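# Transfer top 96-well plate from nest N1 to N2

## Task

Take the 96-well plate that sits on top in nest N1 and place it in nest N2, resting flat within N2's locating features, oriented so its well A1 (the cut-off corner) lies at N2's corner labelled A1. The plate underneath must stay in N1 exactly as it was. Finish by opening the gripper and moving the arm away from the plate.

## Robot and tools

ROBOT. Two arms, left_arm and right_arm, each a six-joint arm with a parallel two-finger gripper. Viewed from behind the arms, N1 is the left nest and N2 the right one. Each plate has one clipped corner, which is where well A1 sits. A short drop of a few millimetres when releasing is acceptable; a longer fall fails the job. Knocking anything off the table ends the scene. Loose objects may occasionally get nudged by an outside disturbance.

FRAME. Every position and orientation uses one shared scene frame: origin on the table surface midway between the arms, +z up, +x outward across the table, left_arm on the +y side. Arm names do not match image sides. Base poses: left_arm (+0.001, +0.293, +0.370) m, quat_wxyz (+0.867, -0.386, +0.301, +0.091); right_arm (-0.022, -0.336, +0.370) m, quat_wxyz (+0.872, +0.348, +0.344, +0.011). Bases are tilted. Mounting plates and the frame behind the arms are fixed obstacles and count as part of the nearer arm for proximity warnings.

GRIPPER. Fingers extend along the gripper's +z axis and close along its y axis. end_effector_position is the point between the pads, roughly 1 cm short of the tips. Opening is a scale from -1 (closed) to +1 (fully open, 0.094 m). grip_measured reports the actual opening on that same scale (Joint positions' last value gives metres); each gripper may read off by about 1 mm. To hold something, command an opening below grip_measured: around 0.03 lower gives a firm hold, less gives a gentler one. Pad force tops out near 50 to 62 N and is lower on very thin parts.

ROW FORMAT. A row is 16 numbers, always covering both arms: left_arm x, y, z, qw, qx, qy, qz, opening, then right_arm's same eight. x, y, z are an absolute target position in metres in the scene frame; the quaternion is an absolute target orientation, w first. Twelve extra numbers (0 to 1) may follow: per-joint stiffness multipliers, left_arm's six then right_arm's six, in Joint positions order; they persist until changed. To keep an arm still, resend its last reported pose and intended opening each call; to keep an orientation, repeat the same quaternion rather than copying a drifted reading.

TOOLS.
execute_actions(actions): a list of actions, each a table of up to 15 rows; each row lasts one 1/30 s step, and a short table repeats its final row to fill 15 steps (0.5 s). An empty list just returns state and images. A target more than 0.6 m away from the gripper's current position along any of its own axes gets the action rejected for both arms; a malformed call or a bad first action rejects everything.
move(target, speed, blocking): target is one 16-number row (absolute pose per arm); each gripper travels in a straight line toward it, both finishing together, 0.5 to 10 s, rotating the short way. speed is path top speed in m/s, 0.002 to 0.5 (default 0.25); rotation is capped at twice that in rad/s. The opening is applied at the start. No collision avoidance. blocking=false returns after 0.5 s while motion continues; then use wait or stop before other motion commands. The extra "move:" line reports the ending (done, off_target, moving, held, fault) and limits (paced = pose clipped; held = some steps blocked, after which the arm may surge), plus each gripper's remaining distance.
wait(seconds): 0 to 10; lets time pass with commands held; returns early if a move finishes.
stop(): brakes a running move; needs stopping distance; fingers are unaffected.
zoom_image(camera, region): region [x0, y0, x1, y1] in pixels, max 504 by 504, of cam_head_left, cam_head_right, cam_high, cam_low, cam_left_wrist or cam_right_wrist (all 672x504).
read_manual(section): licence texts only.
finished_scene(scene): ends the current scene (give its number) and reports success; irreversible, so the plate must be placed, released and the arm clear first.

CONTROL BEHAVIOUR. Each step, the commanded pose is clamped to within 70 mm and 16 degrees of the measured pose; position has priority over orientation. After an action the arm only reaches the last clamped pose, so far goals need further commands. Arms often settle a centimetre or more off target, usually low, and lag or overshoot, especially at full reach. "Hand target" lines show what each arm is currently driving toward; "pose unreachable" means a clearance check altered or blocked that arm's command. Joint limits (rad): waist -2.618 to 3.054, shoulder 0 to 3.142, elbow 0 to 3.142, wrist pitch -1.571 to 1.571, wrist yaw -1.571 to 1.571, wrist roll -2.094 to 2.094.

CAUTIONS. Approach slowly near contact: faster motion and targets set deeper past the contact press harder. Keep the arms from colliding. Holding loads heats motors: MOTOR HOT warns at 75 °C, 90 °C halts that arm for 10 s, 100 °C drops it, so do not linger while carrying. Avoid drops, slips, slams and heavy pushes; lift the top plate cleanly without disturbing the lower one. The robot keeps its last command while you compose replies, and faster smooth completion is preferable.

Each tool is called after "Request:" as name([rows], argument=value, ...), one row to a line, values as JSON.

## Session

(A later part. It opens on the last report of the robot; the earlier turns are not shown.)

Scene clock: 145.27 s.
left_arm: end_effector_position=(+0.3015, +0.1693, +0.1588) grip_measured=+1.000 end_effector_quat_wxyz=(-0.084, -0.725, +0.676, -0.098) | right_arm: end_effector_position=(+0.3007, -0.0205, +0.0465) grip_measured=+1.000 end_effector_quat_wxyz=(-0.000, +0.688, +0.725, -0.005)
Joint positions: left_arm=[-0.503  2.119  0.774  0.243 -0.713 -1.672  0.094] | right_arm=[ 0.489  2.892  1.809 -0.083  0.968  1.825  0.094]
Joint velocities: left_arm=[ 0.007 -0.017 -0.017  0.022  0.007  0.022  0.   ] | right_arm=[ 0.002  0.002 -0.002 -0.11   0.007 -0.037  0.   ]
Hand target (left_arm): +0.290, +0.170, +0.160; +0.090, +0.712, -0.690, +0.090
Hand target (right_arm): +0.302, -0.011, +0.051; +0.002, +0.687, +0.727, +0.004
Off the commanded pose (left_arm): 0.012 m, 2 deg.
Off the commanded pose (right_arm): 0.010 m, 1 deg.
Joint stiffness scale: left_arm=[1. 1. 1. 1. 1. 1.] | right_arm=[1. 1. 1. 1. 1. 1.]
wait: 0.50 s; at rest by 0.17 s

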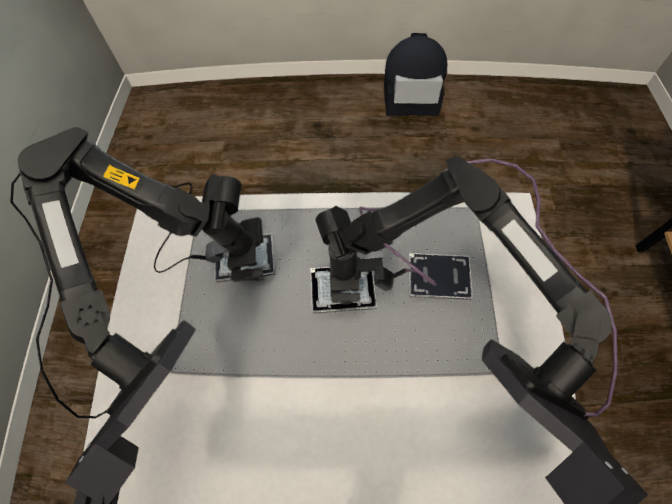

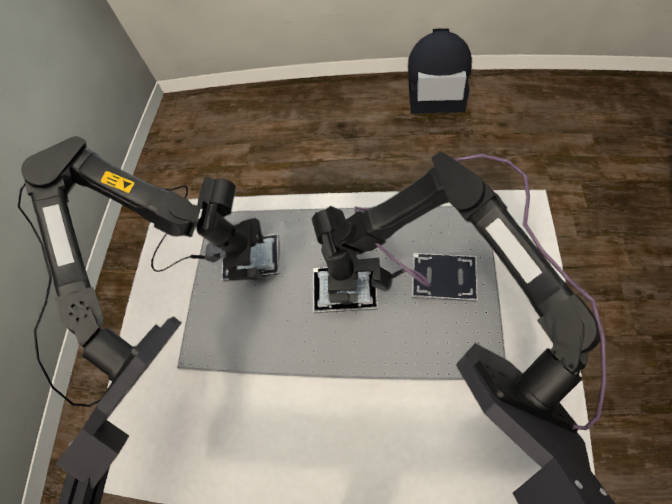

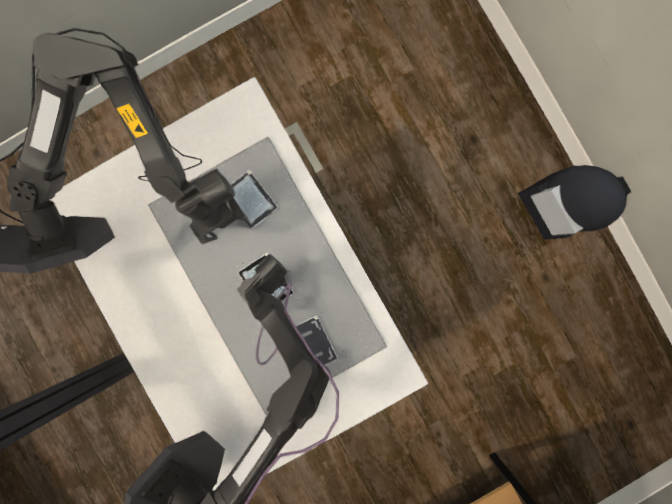

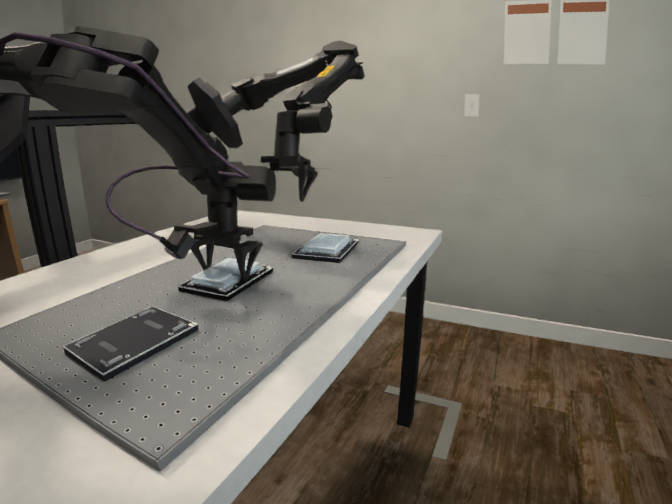

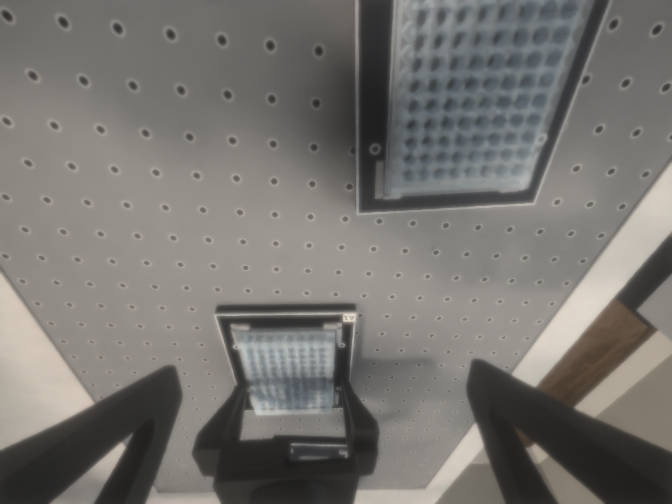

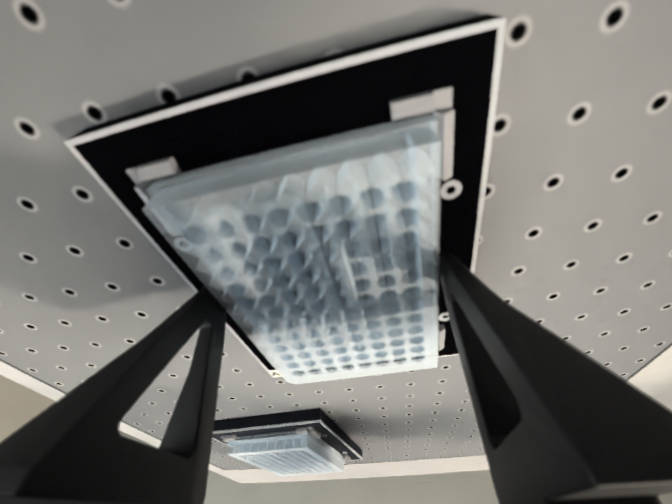

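Request:
execute_actions([
  [[0.29,0.17,0.16,0.09,0.712,-0.69,0.09,1,0.2983,-0.0105,0.0490,0.0006,0.6841,0.7294,0.0021,1],[0.29,0.17,0.16,0.09,0.712,-0.69,0.09,1,0.2947,-0.0097,0.0477,-0.0004,0.682,0.7314,0.0004,1],[0.29,0.17,0.16,0.09,0.712,-0.69,0.09,1,0.2947,-0.0097,0.0477,-0.0004,0.682,0.7314,0.0004,1],[0.29,0.17,0.16,0.09,0.712,-0.69,0.09,1,0.2947,-0.0097,0.0477,-0.0004,0.682,0.7314,0.0004,1],[0.29,0.17,0.16,0.09,0.712,-0.69,0.09,1,0.2947,-0.0097,0.0477,-0.0004,0.682,0.7314,0.0004,1],[0.29,0.17,0.16,0.09,0.712,-0.69,0.09,1,0.2983,-0.0105,0.0490,0.0006,0.6841,0.7294,0.0021,1]],
])

Scene clock: 149.70 s.
left_arm: end_effector_position=(+0.3015, +0.1693, +0.1588) grip_measured=+1.000 end_effector_quat_wxyz=(-0.084, -0.725, +0.676, -0.098) | right_arm: end_effector_position=(+0.3002, -0.0204, +0.0463) grip_measured=+1.000 end_effector_quat_wxyz=(+0.001, +0.688, +0.725, -0.006)
Joint positions: left_arm=[-0.503  2.119  0.774  0.243 -0.713 -1.672  0.094] | right_arm=[ 0.489  2.894  1.809 -0.082  0.97   1.825  0.094]
Joint velocities: left_arm=[ 0.002 -0.017 -0.007 -0.051 -0.007 -0.022  0.   ] | right_arm=[ 0.017 -0.017 -0.017  0.037  0.007 -0.022  0.   ]
Hand target (left_arm): +0.290, +0.170, +0.160; +0.090, +0.712, -0.690, +0.090
Hand target (right_arm): +0.298, -0.011, +0.049; +0.000, +0.684, +0.729, +0.002
Off the commanded pose (left_arm): 0.012 m, 2 deg.
Off the commanded pose (right_arm): 0.010 m, 1 deg.
Joint stiffness scale: left_arm=[1. 1. 1. 1. 1. 1.] | right_arm=[1. 1. 1. 1. 1. 1.]

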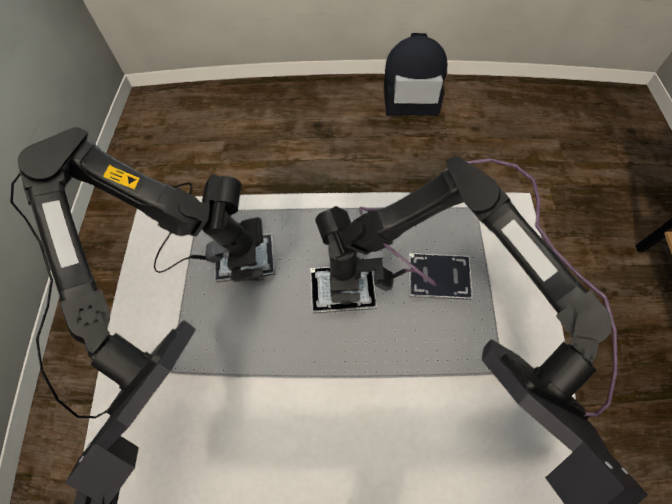

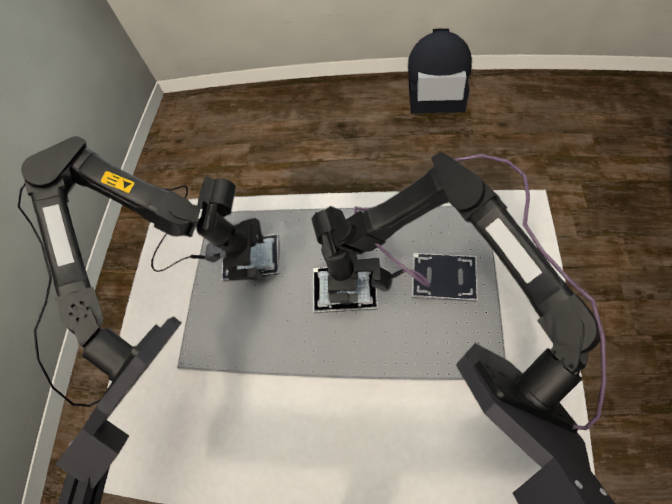

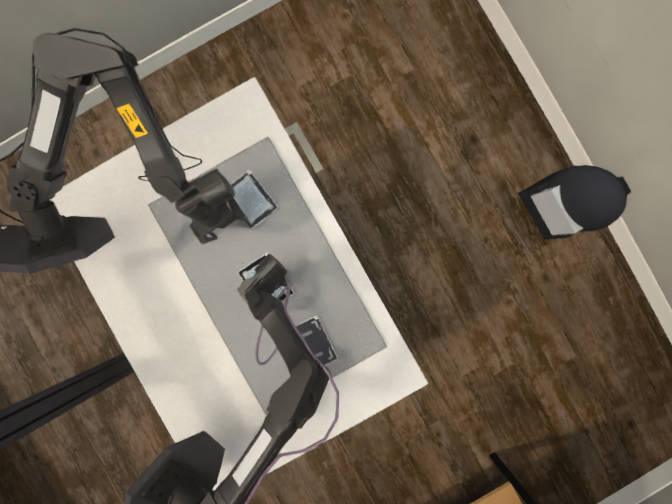

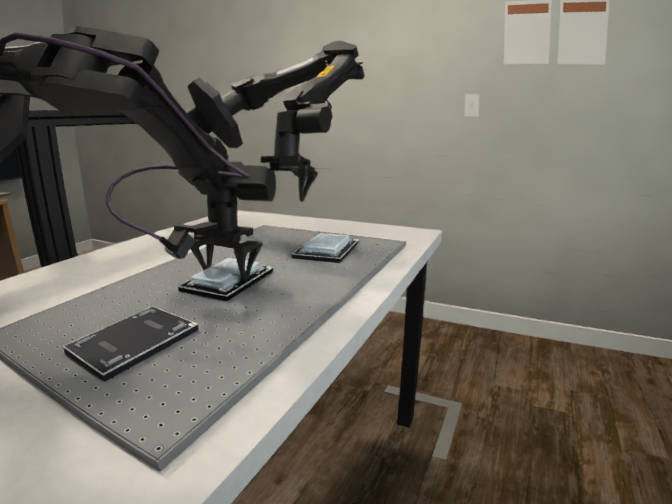

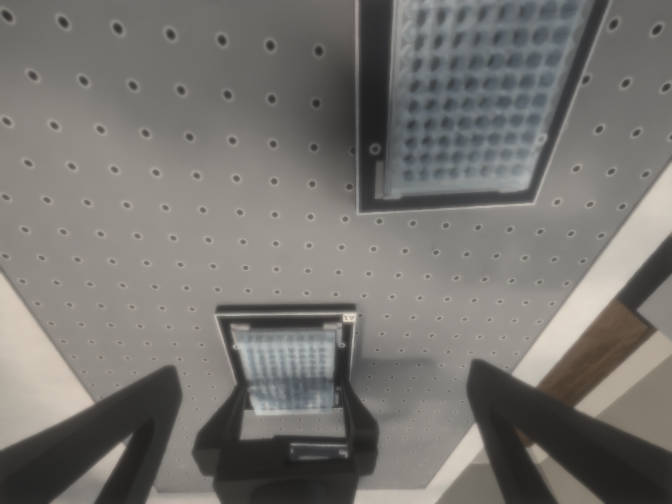

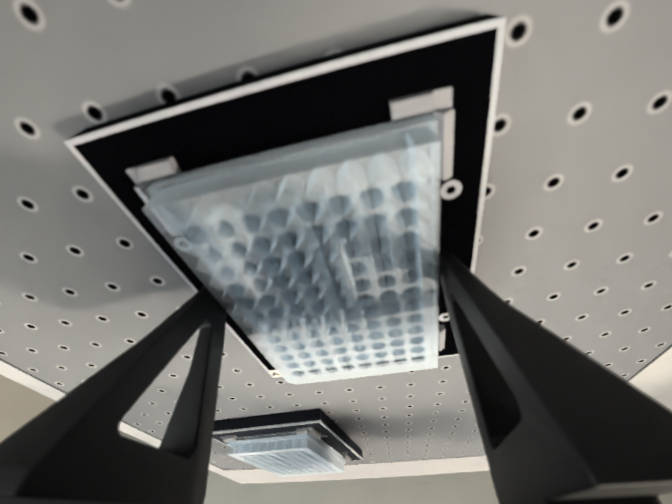

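Request:
execute_actions([
  [[0.29,0.17,0.16,0.09,0.712,-0.69,0.09,1,0.2981,-0.0084,0.0510,0.0005,0.6828,0.7306,0.0043,1],[0.29,0.17,0.16,0.09,0.712,-0.69,0.09,1,0.2979,-0.0063,0.0530,0.0005,0.6815,0.7318,0.0065,1],[0.29,0.17,0.16,0.09,0.712,-0.69,0.09,1,0.2977,-0.0042,0.0549,0.0004,0.6803,0.7330,0.0086,1],[0.29,0.17,0.16,0.09,0.712,-0.69,0.09,1,0.2975,-0.0021,0.0569,0.0004,0.679,0.7342,0.0108,1]],
])

Scene clock: 151.50 s.
left_arm: end_effector_position=(+0.3015, +0.1693, +0.1588) grip_measured=+1.000 end_effector_quat_wxyz=(-0.084, -0.725, +0.676, -0.098) | right_arm: end_effector_position=(+0.2944, -0.0138, +0.0488) grip_measured=+1.000 end_effector_quat_wxyz=(-0.002, +0.682, +0.731, -0.002)
Joint positions: left_arm=[-0.503  2.119  0.774  0.243 -0.713 -1.672  0.094] | right_arm=[ 0.502  2.905  1.809 -0.081  0.966  1.824  0.094]
Joint velocities: left_arm=[-0.007 -0.022 -0.017 -0.022 -0.066 -0.007  0.   ] | right_arm=[-0.032  0.012 -0.022 -0.022 -0.037  0.066  0.   ]
Hand target (left_arm): +0.290, +0.170, +0.160; +0.090, +0.712, -0.690, +0.090
Hand target (right_arm): +0.297, -0.002, +0.057; +0.000, +0.679, +0.734, +0.011
Off the commanded pose (left_arm): 0.012 m, 2 deg.
Off the commanded pose (right_arm): 0.015 m, 2 deg.
Joint stiffness scale: left_arm=[1. 1. 1. 1. 1. 1.] | right_arm=[1. 1. 1. 1. 1. 1.]

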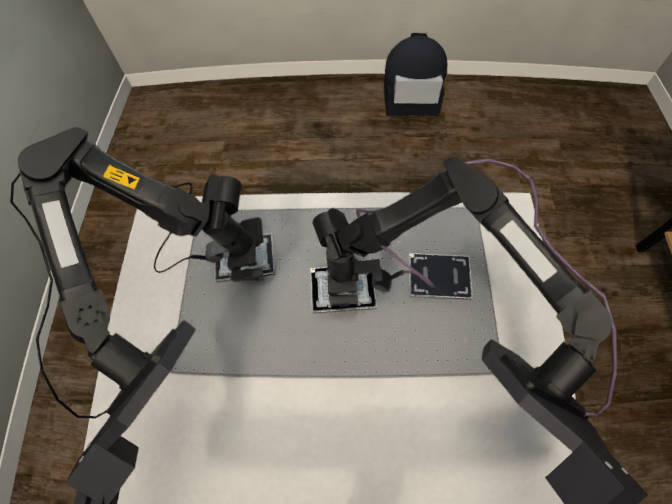

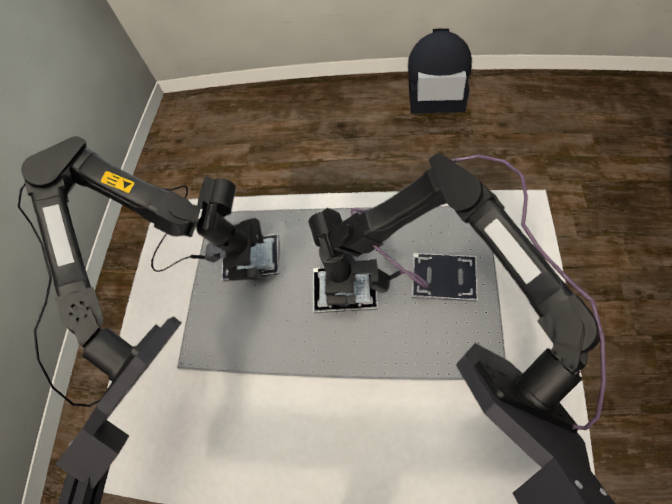

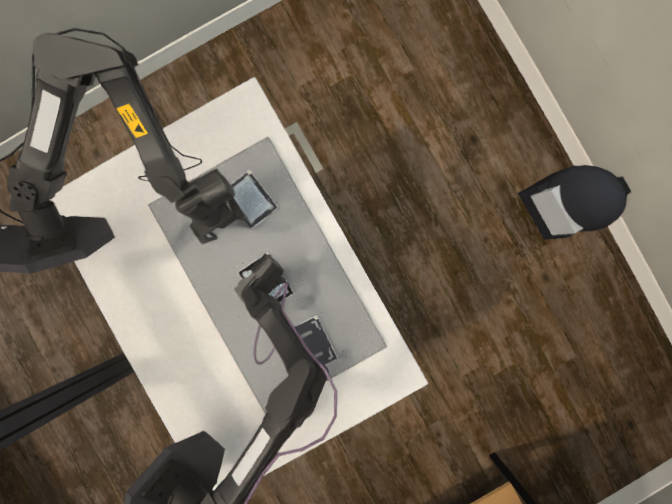

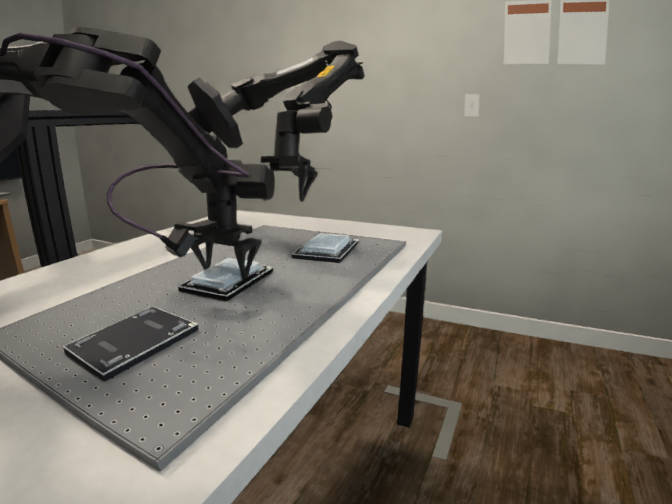

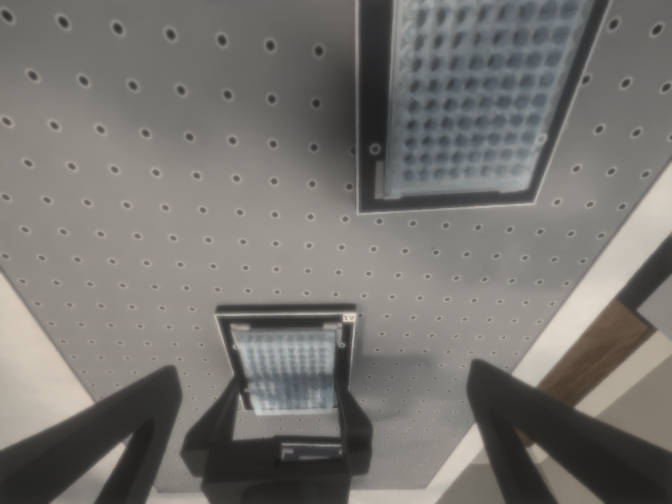

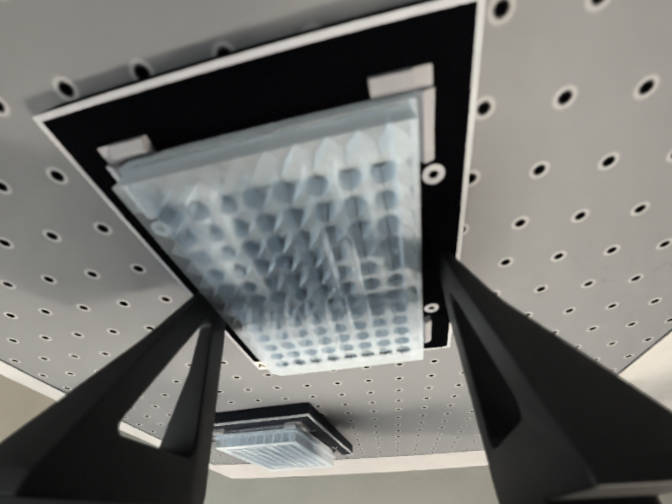

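Request:
execute_actions(actions=[])

Scene clock: 154.23 s.
left_arm: end_effector_position=(+0.3015, +0.1693, +0.1588) grip_measured=+1.000 end_effector_quat_wxyz=(-0.084, -0.725, +0.676, -0.098) | right_arm: end_effector_position=(+0.2944, -0.0138, +0.0488) grip_measured=+1.000 end_effector_quat_wxyz=(-0.002, +0.682, +0.731, -0.002)
Joint positions: left_arm=[-0.503  2.119  0.774  0.243 -0.713 -1.672  0.094] | right_arm=[ 0.502  2.905  1.809 -0.081  0.966  1.824  0.094]
Joint velocities: left_arm=[ 0.007  0.002 -0.007  0.007 -0.139  0.037  0.   ] | right_arm=[-0.022 -0.007  0.002  0.037 -0.022 -0.037  0.   ]
Hand target (left_arm): +0.290, +0.170, +0.160; +0.090, +0.712, -0.690, +0.090
Hand target (right_arm): +0.297, -0.002, +0.057; +0.000, +0.679, +0.734, +0.011
Off the commanded pose (left_arm): 0.012 m, 2 deg.
Off the commanded pose (right_arm): 0.015 m, 2 deg.
Joint stiffness scale: left_arm=[1. 1. 1. 1. 1. 1.] | right_arm=[1. 1. 1. 1. 1. 1.]

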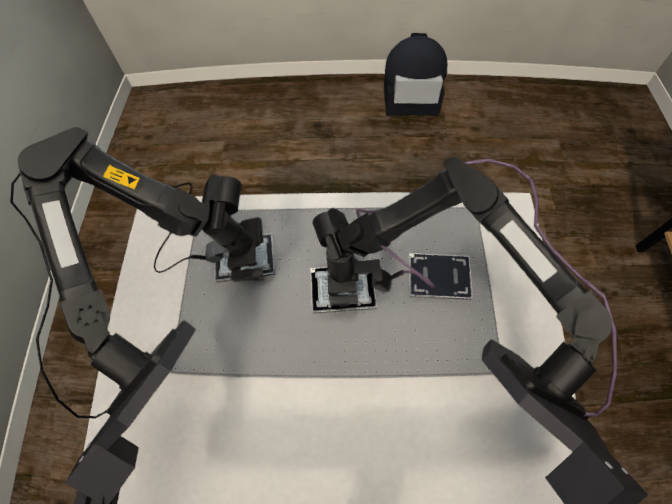

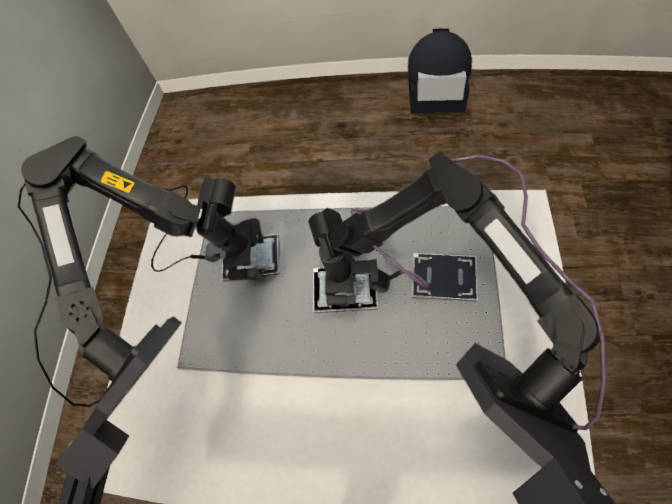

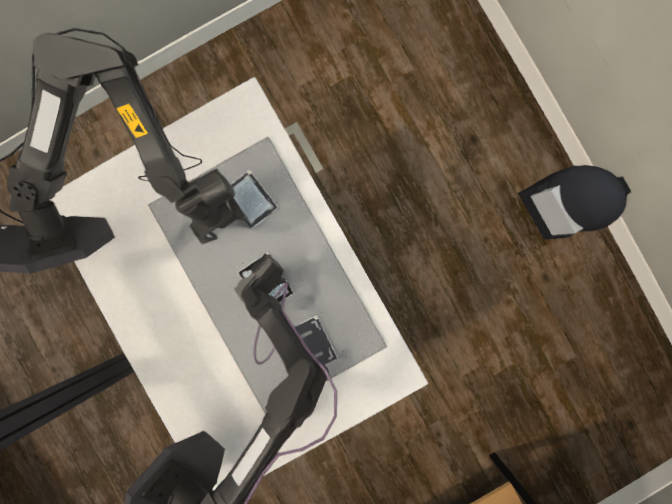

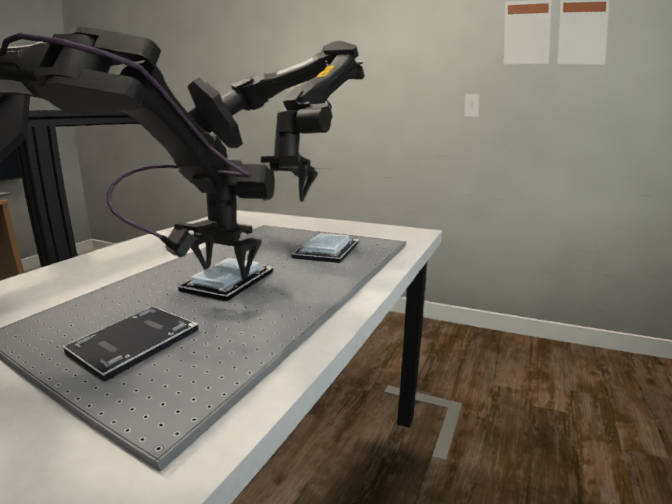

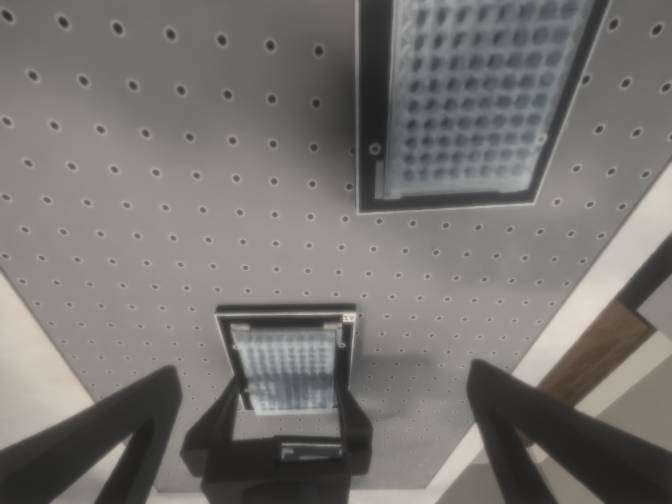

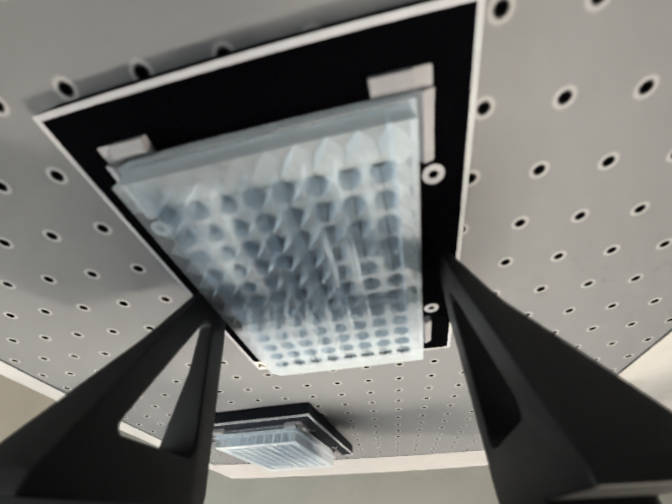

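Request:
zoom_image(camera="cam_low", region=[170, 235, 290, 305])

Request:
zoom_image(camera="cam_left_wrist", region=[200, 300, 380, 440])

Region (170, 235, 290, 305) of cam_low's 672x504 image, scaled by 4.200, with more detail than that image has; it fills the top 294 rows of this view, and the rest is white.

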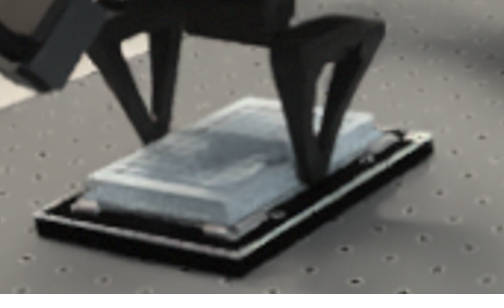

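Region (200, 300, 380, 440) of cam_left_wrist's 672x504 image, scaled by 2.800, with more detail than that image has.

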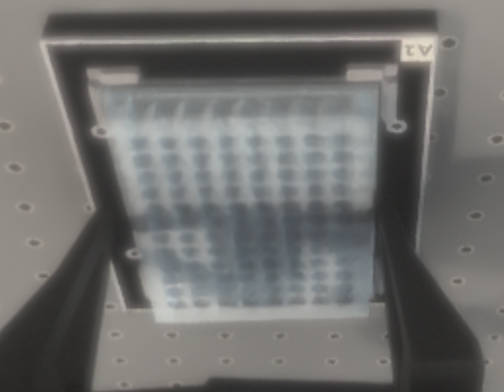

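Request:
execute_actions([
  [[0.29,0.17,0.16,0.09,0.712,-0.69,0.09,1,0.2979,-0.002,0.0569,0.0008,0.6798,0.7335,0.0114,1],[0.29,0.17,0.16,0.09,0.712,-0.69,0.09,1,0.2983,-0.0018,0.0569,0.0011,0.6805,0.7328,0.012,1],[0.29,0.17,0.16,0.09,0.712,-0.69,0.09,1,0.2987,-0.0017,0.0569,0.0015,0.6813,0.7321,0.0127,1],[0.29,0.17,0.16,0.09,0.712,-0.69,0.09,1,0.2992,-0.0015,0.0569,0.0019,0.682,0.7314,0.0133,1],[0.29,0.17,0.16,0.09,0.712,-0.69,0.09,1,0.2996,-0.0014,0.0569,0.0022,0.6828,0.7307,0.0139,1],[0.29,0.17,0.16,0.09,0.712,-0.69,0.09,1,0.3,-0.0013,0.0569,0.0026,0.6835,0.73,0.0145,1],[0.29,0.17,0.16,0.09,0.712,-0.69,0.09,1,0.3004,-0.0011,0.0569,0.0029,0.6843,0.7293,0.0152,1],[0.29,0.17,0.16,0.09,0.712,-0.69,0.09,1,0.3008,-0.001,0.0569,0.0033,0.685,0.7286,0.0158,1]],
])

Scene clock: 160.23 s.
left_arm: end_effector_position=(+0.3015, +0.1693, +0.1588) grip_measured=+1.000 end_effector_quat_wxyz=(-0.084, -0.725, +0.676, -0.098) | right_arm: end_effector_position=(+0.2963, -0.0132, +0.0488) grip_measured=+1.000 end_effector_quat_wxyz=(-0.001, +0.686, +0.728, +0.001)
Joint positions: left_arm=[-0.503  2.119  0.774  0.243 -0.713 -1.672  0.094] | right_arm=[ 0.502  2.905  1.809 -0.069  0.966  1.824  0.094]
Joint velocities: left_arm=[ 0.002 -0.027  0.012  0.022  0.007 -0.051  0.   ] | right_arm=[-0.002  0.012 -0.002 -0.022 -0.037  0.007  0.   ]
Hand target (left_arm): +0.290, +0.170, +0.160; +0.090, +0.712, -0.690, +0.090
Hand target (right_arm): +0.301, -0.001, +0.058; +0.003, +0.685, +0.728, +0.016
Off the commanded pose (left_arm): 0.012 m, 2 deg.
Off the commanded pose (right_arm): 0.015 m, 2 deg.
Joint stiffness scale: left_arm=[1. 1. 1. 1. 1. 1.] | right_arm=[1. 1. 1. 1. 1. 1.]

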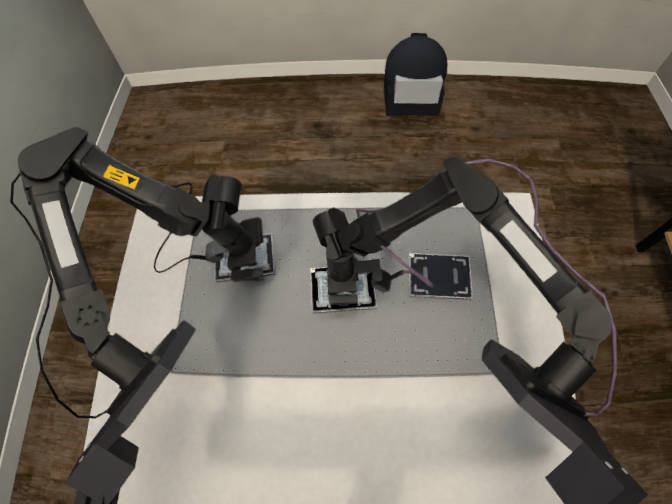

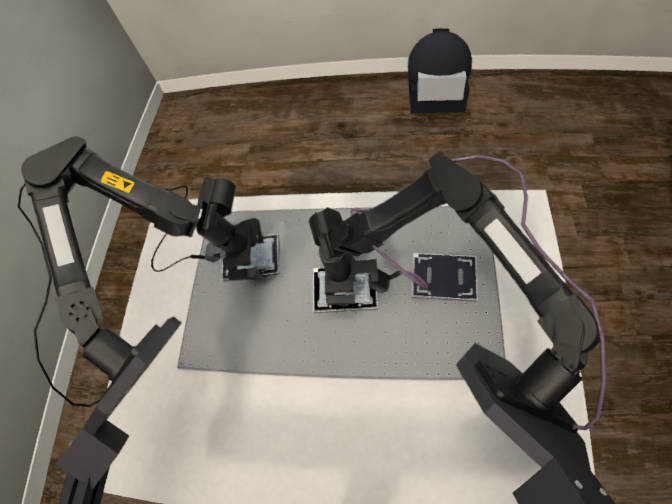

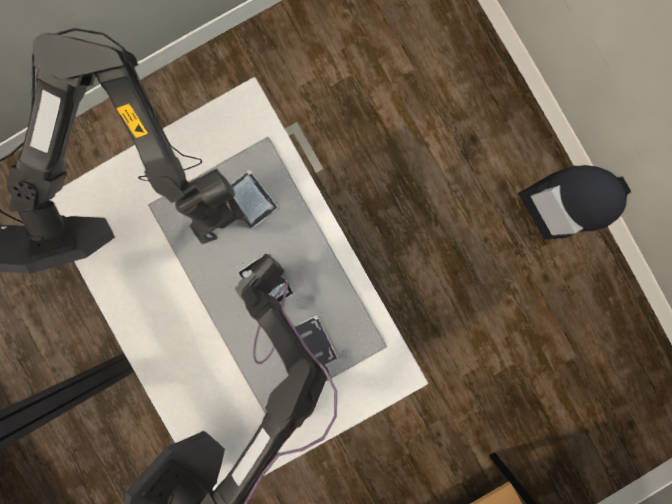

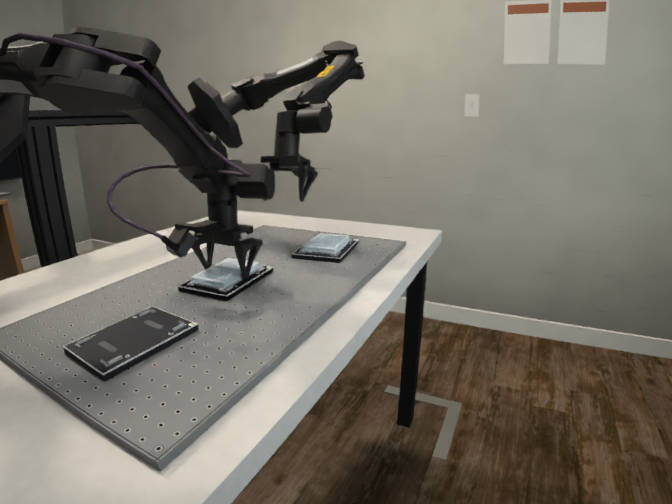

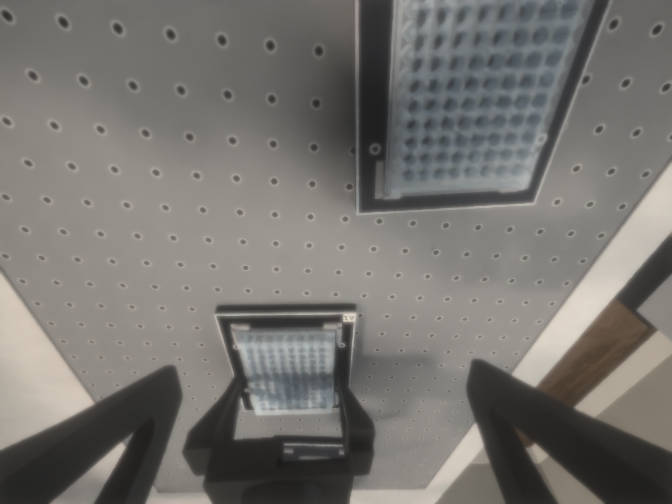

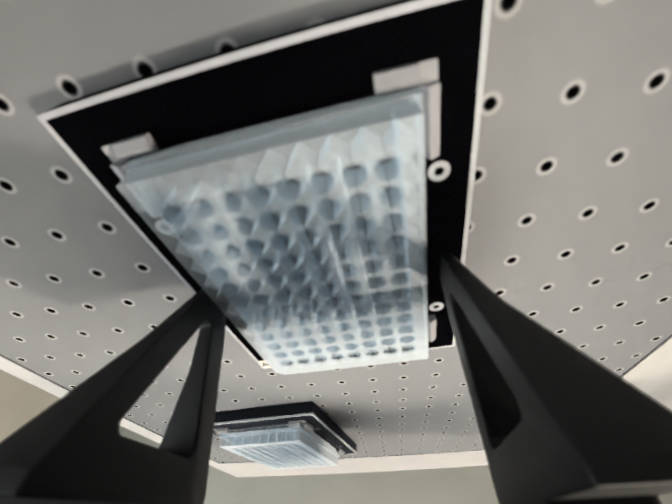

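Request:
execute_actions([
  [[0.29,0.17,0.16,0.09,0.712,-0.69,0.09,1,0.3008,-0.001,0.0569,0.0033,0.685,0.7286,0.0158,0.96],[0.29,0.17,0.16,0.09,0.712,-0.69,0.09,1,0.3008,-0.001,0.0569,0.0033,0.685,0.7286,0.0158,0.92],[0.29,0.17,0.16,0.09,0.712,-0.69,0.09,1,0.3008,-0.001,0.0569,0.0033,0.685,0.7286,0.0158,0.88],[0.29,0.17,0.16,0.09,0.712,-0.69,0.09,1,0.3008,-0.001,0.0569,0.0033,0.685,0.7286,0.0158,0.85],[0.29,0.17,0.16,0.09,0.712,-0.69,0.09,1,0.3008,-0.001,0.0569,0.0033,0.685,0.7286,0.0158,0.83],[0.29,0.17,0.16,0.09,0.712,-0.69,0.09,1,0.3008,-0.001,0.0569,0.0033,0.685,0.7286,0.0158,0.815],[0.29,0.17,0.16,0.09,0.712,-0.69,0.09,1,0.3008,-0.001,0.0569,0.0033,0.685,0.7286,0.0158,0.80],[0.29,0.17,0.16,0.09,0.712,-0.69,0.09,1,0.3008,-0.001,0.0569,0.0033,0.685,0.7286,0.0158,0.79],[0.29,0.17,0.16,0.09,0.712,-0.69,0.09,1,0.3008,-0.001,0.0569,0.0033,0.685,0.7286,0.0158,0.78],[0.29,0.17,0.16,0.09,0.712,-0.69,0.09,1,0.3008,-0.001,0.0569,0.0033,0.685,0.7286,0.0158,0.77],[0.29,0.17,0.16,0.09,0.712,-0.69,0.09,1,0.3008,-0.001,0.0569,0.0033,0.685,0.7286,0.0158,0.76]],
])

Scene clock: 161.80 s.
left_arm: end_effector_position=(+0.3015, +0.1693, +0.1588) grip_measured=+1.000 end_effector_quat_wxyz=(-0.084, -0.725, +0.676, -0.098) | right_arm: end_effector_position=(+0.2975, -0.0128, +0.0488) grip_measured=+0.771 end_effector_quat_wxyz=(+0.000, +0.687, +0.726, +0.002)
Joint positions: left_arm=[-0.503  2.119  0.774  0.243 -0.713 -1.672  0.094] | right_arm=[ 0.502  2.905  1.809 -0.062  0.966  1.822  0.083]
Joint velocities: left_arm=[-0.007 -0.007 -0.002  0.037  0.081  0.007  0.   ] | right_arm=[-0.002 -0.002  0.002 -0.022 -0.022  0.081 -0.001]
Hand target (left_arm): +0.290, +0.170, +0.160; +0.090, +0.712, -0.690, +0.090
Hand target (right_arm): +0.300, -0.001, +0.057; +0.003, +0.685, +0.729, +0.016
Off the commanded pose (left_arm): 0.012 m, 2 deg.
Off the commanded pose (right_arm): 0.015 m, 2 deg.
Joint stiffness scale: left_arm=[1. 1. 1. 1. 1. 1.] | right_arm=[1. 1. 1. 1. 1. 1.]

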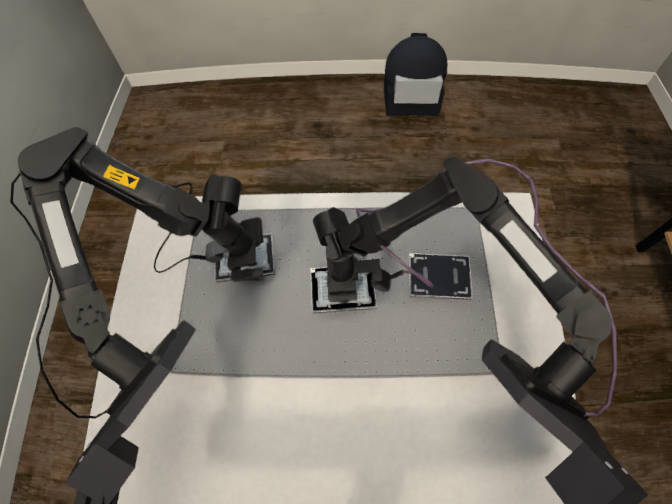

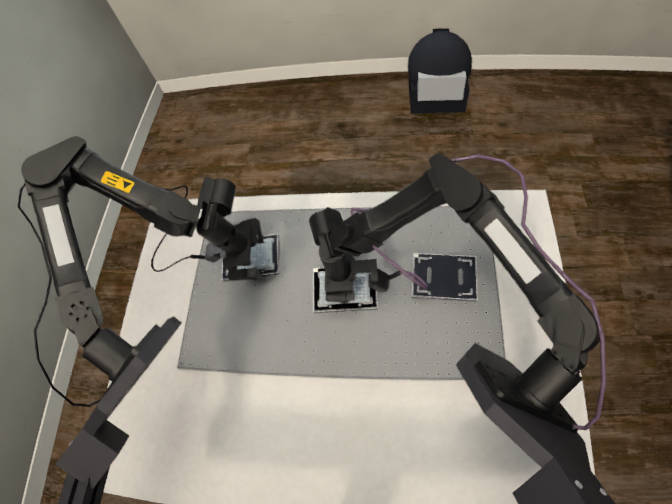

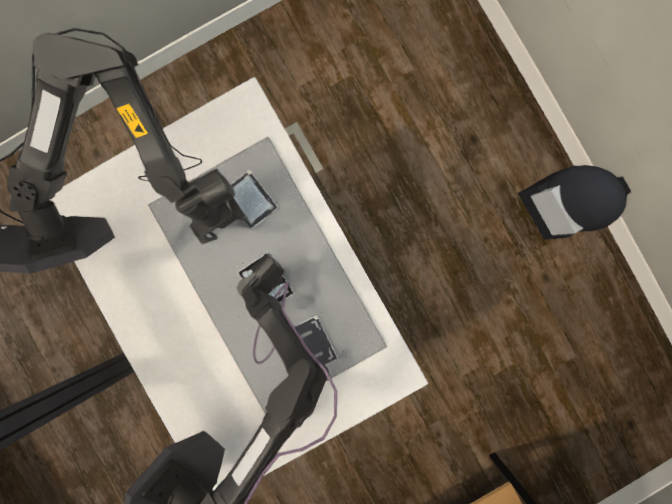

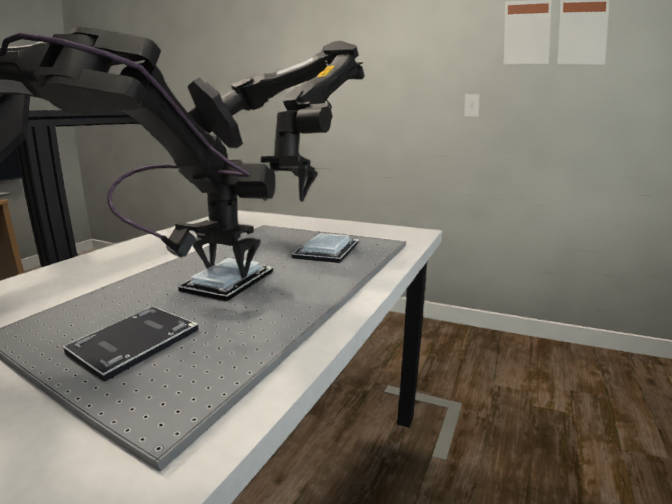

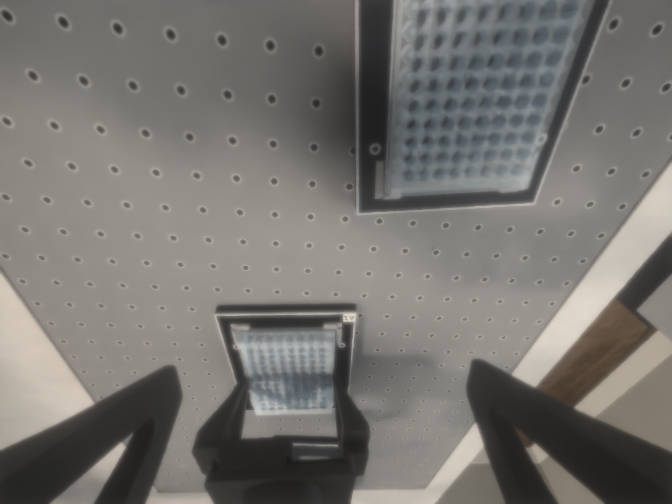

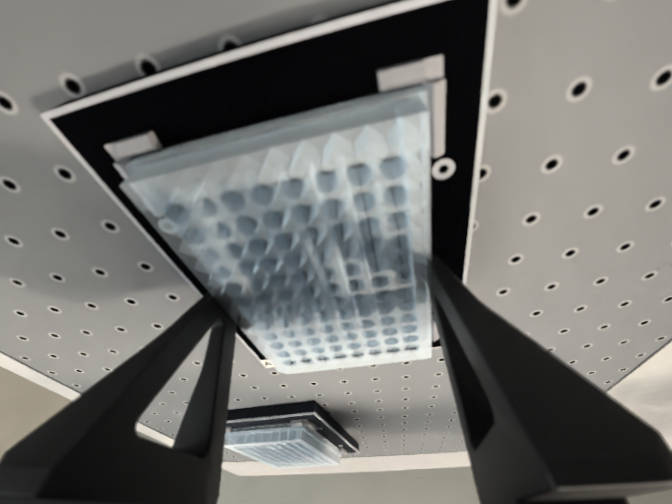

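Request:
execute_actions([
  [[0.29,0.17,0.16,0.09,0.712,-0.69,0.09,1,0.3008,-0.001,0.0569,0.0033,0.685,0.7286,0.0158,0.755],[0.29,0.17,0.16,0.09,0.712,-0.69,0.09,1,0.3008,-0.001,0.0569,0.0033,0.685,0.7286,0.0158,0.75],[0.29,0.17,0.16,0.09,0.712,-0.69,0.09,1,0.3008,-0.001,0.0569,0.0033,0.685,0.7286,0.0158,0.745],[0.29,0.17,0.16,0.09,0.712,-0.69,0.09,1,0.3008,-0.001,0.0569,0.0033,0.685,0.7286,0.0158,0.74],[0.29,0.17,0.16,0.09,0.712,-0.69,0.09,1,0.3008,-0.001,0.0569,0.0033,0.685,0.7286,0.0158,0.735]],
])

Scene clock: 162.87 s.
left_arm: end_effector_position=(+0.3015, +0.1693, +0.1588) grip_measured=+1.000 end_effector_quat_wxyz=(-0.084, -0.725, +0.676, -0.098) | right_arm: end_effector_position=(+0.2975, -0.0128, +0.0488) grip_measured=+0.752 end_effector_quat_wxyz=(+0.000, +0.687, +0.726, +0.002)
Joint positions: left_arm=[-0.503  2.119  0.774  0.243 -0.713 -1.672  0.094] | right_arm=[ 0.502  2.905  1.809 -0.062  0.966  1.822  0.082]
Joint velocities: left_arm=[-0.012 -0.007 -0.012  0.037 -0.022 -0.022  0.   ] | right_arm=[ 0.017 -0.017 -0.002 -0.037 -0.022 -0.007 -0.001]
Hand target (left_arm): +0.290, +0.170, +0.160; +0.090, +0.712, -0.690, +0.090
Hand target (right_arm): +0.300, -0.001, +0.057; +0.003, +0.685, +0.728, +0.016
Off the commanded pose (left_arm): 0.012 m, 2 deg.
Off the commanded pose (right_arm): 0.015 m, 2 deg.
Joint stiffness scale: left_arm=[1. 1. 1. 1. 1. 1.] | right_arm=[1. 1. 1. 1. 1. 1.]

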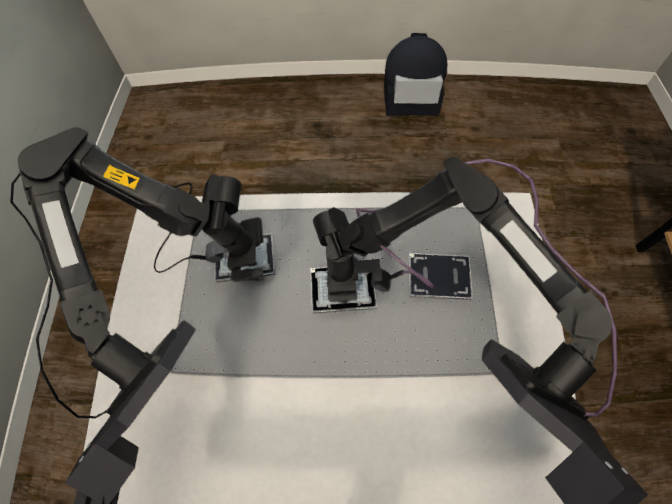

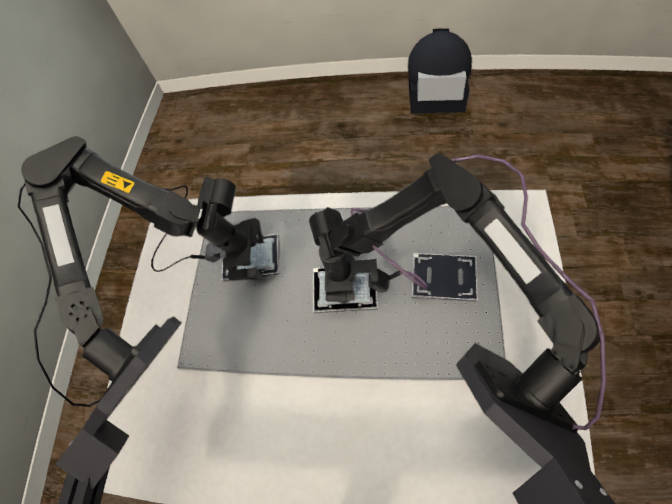

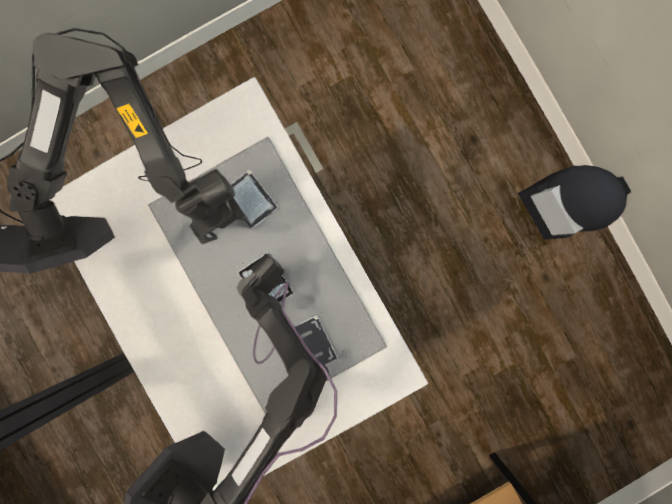

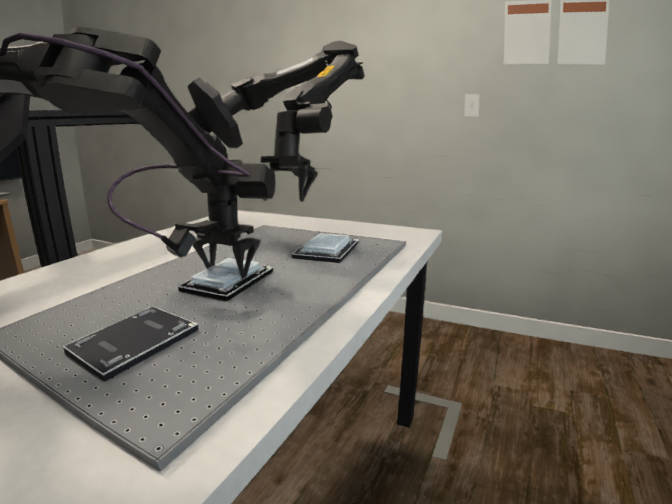

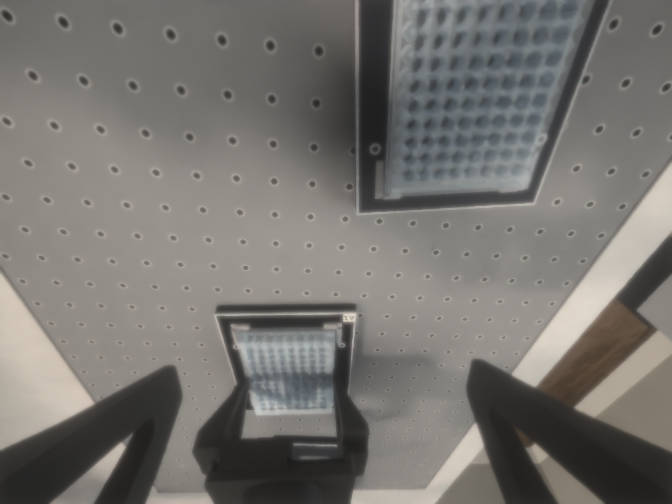

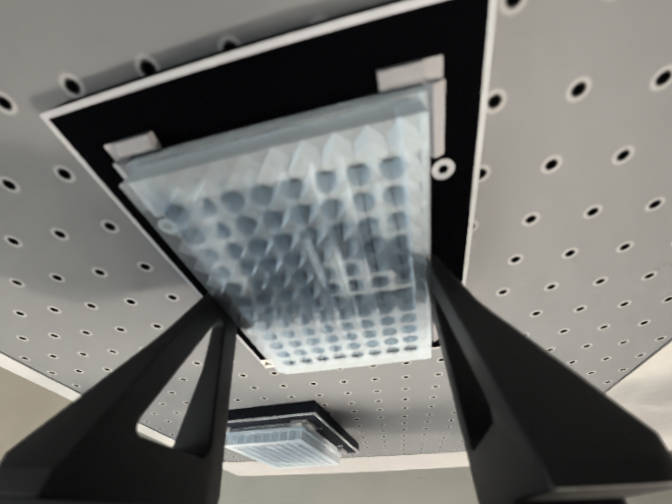

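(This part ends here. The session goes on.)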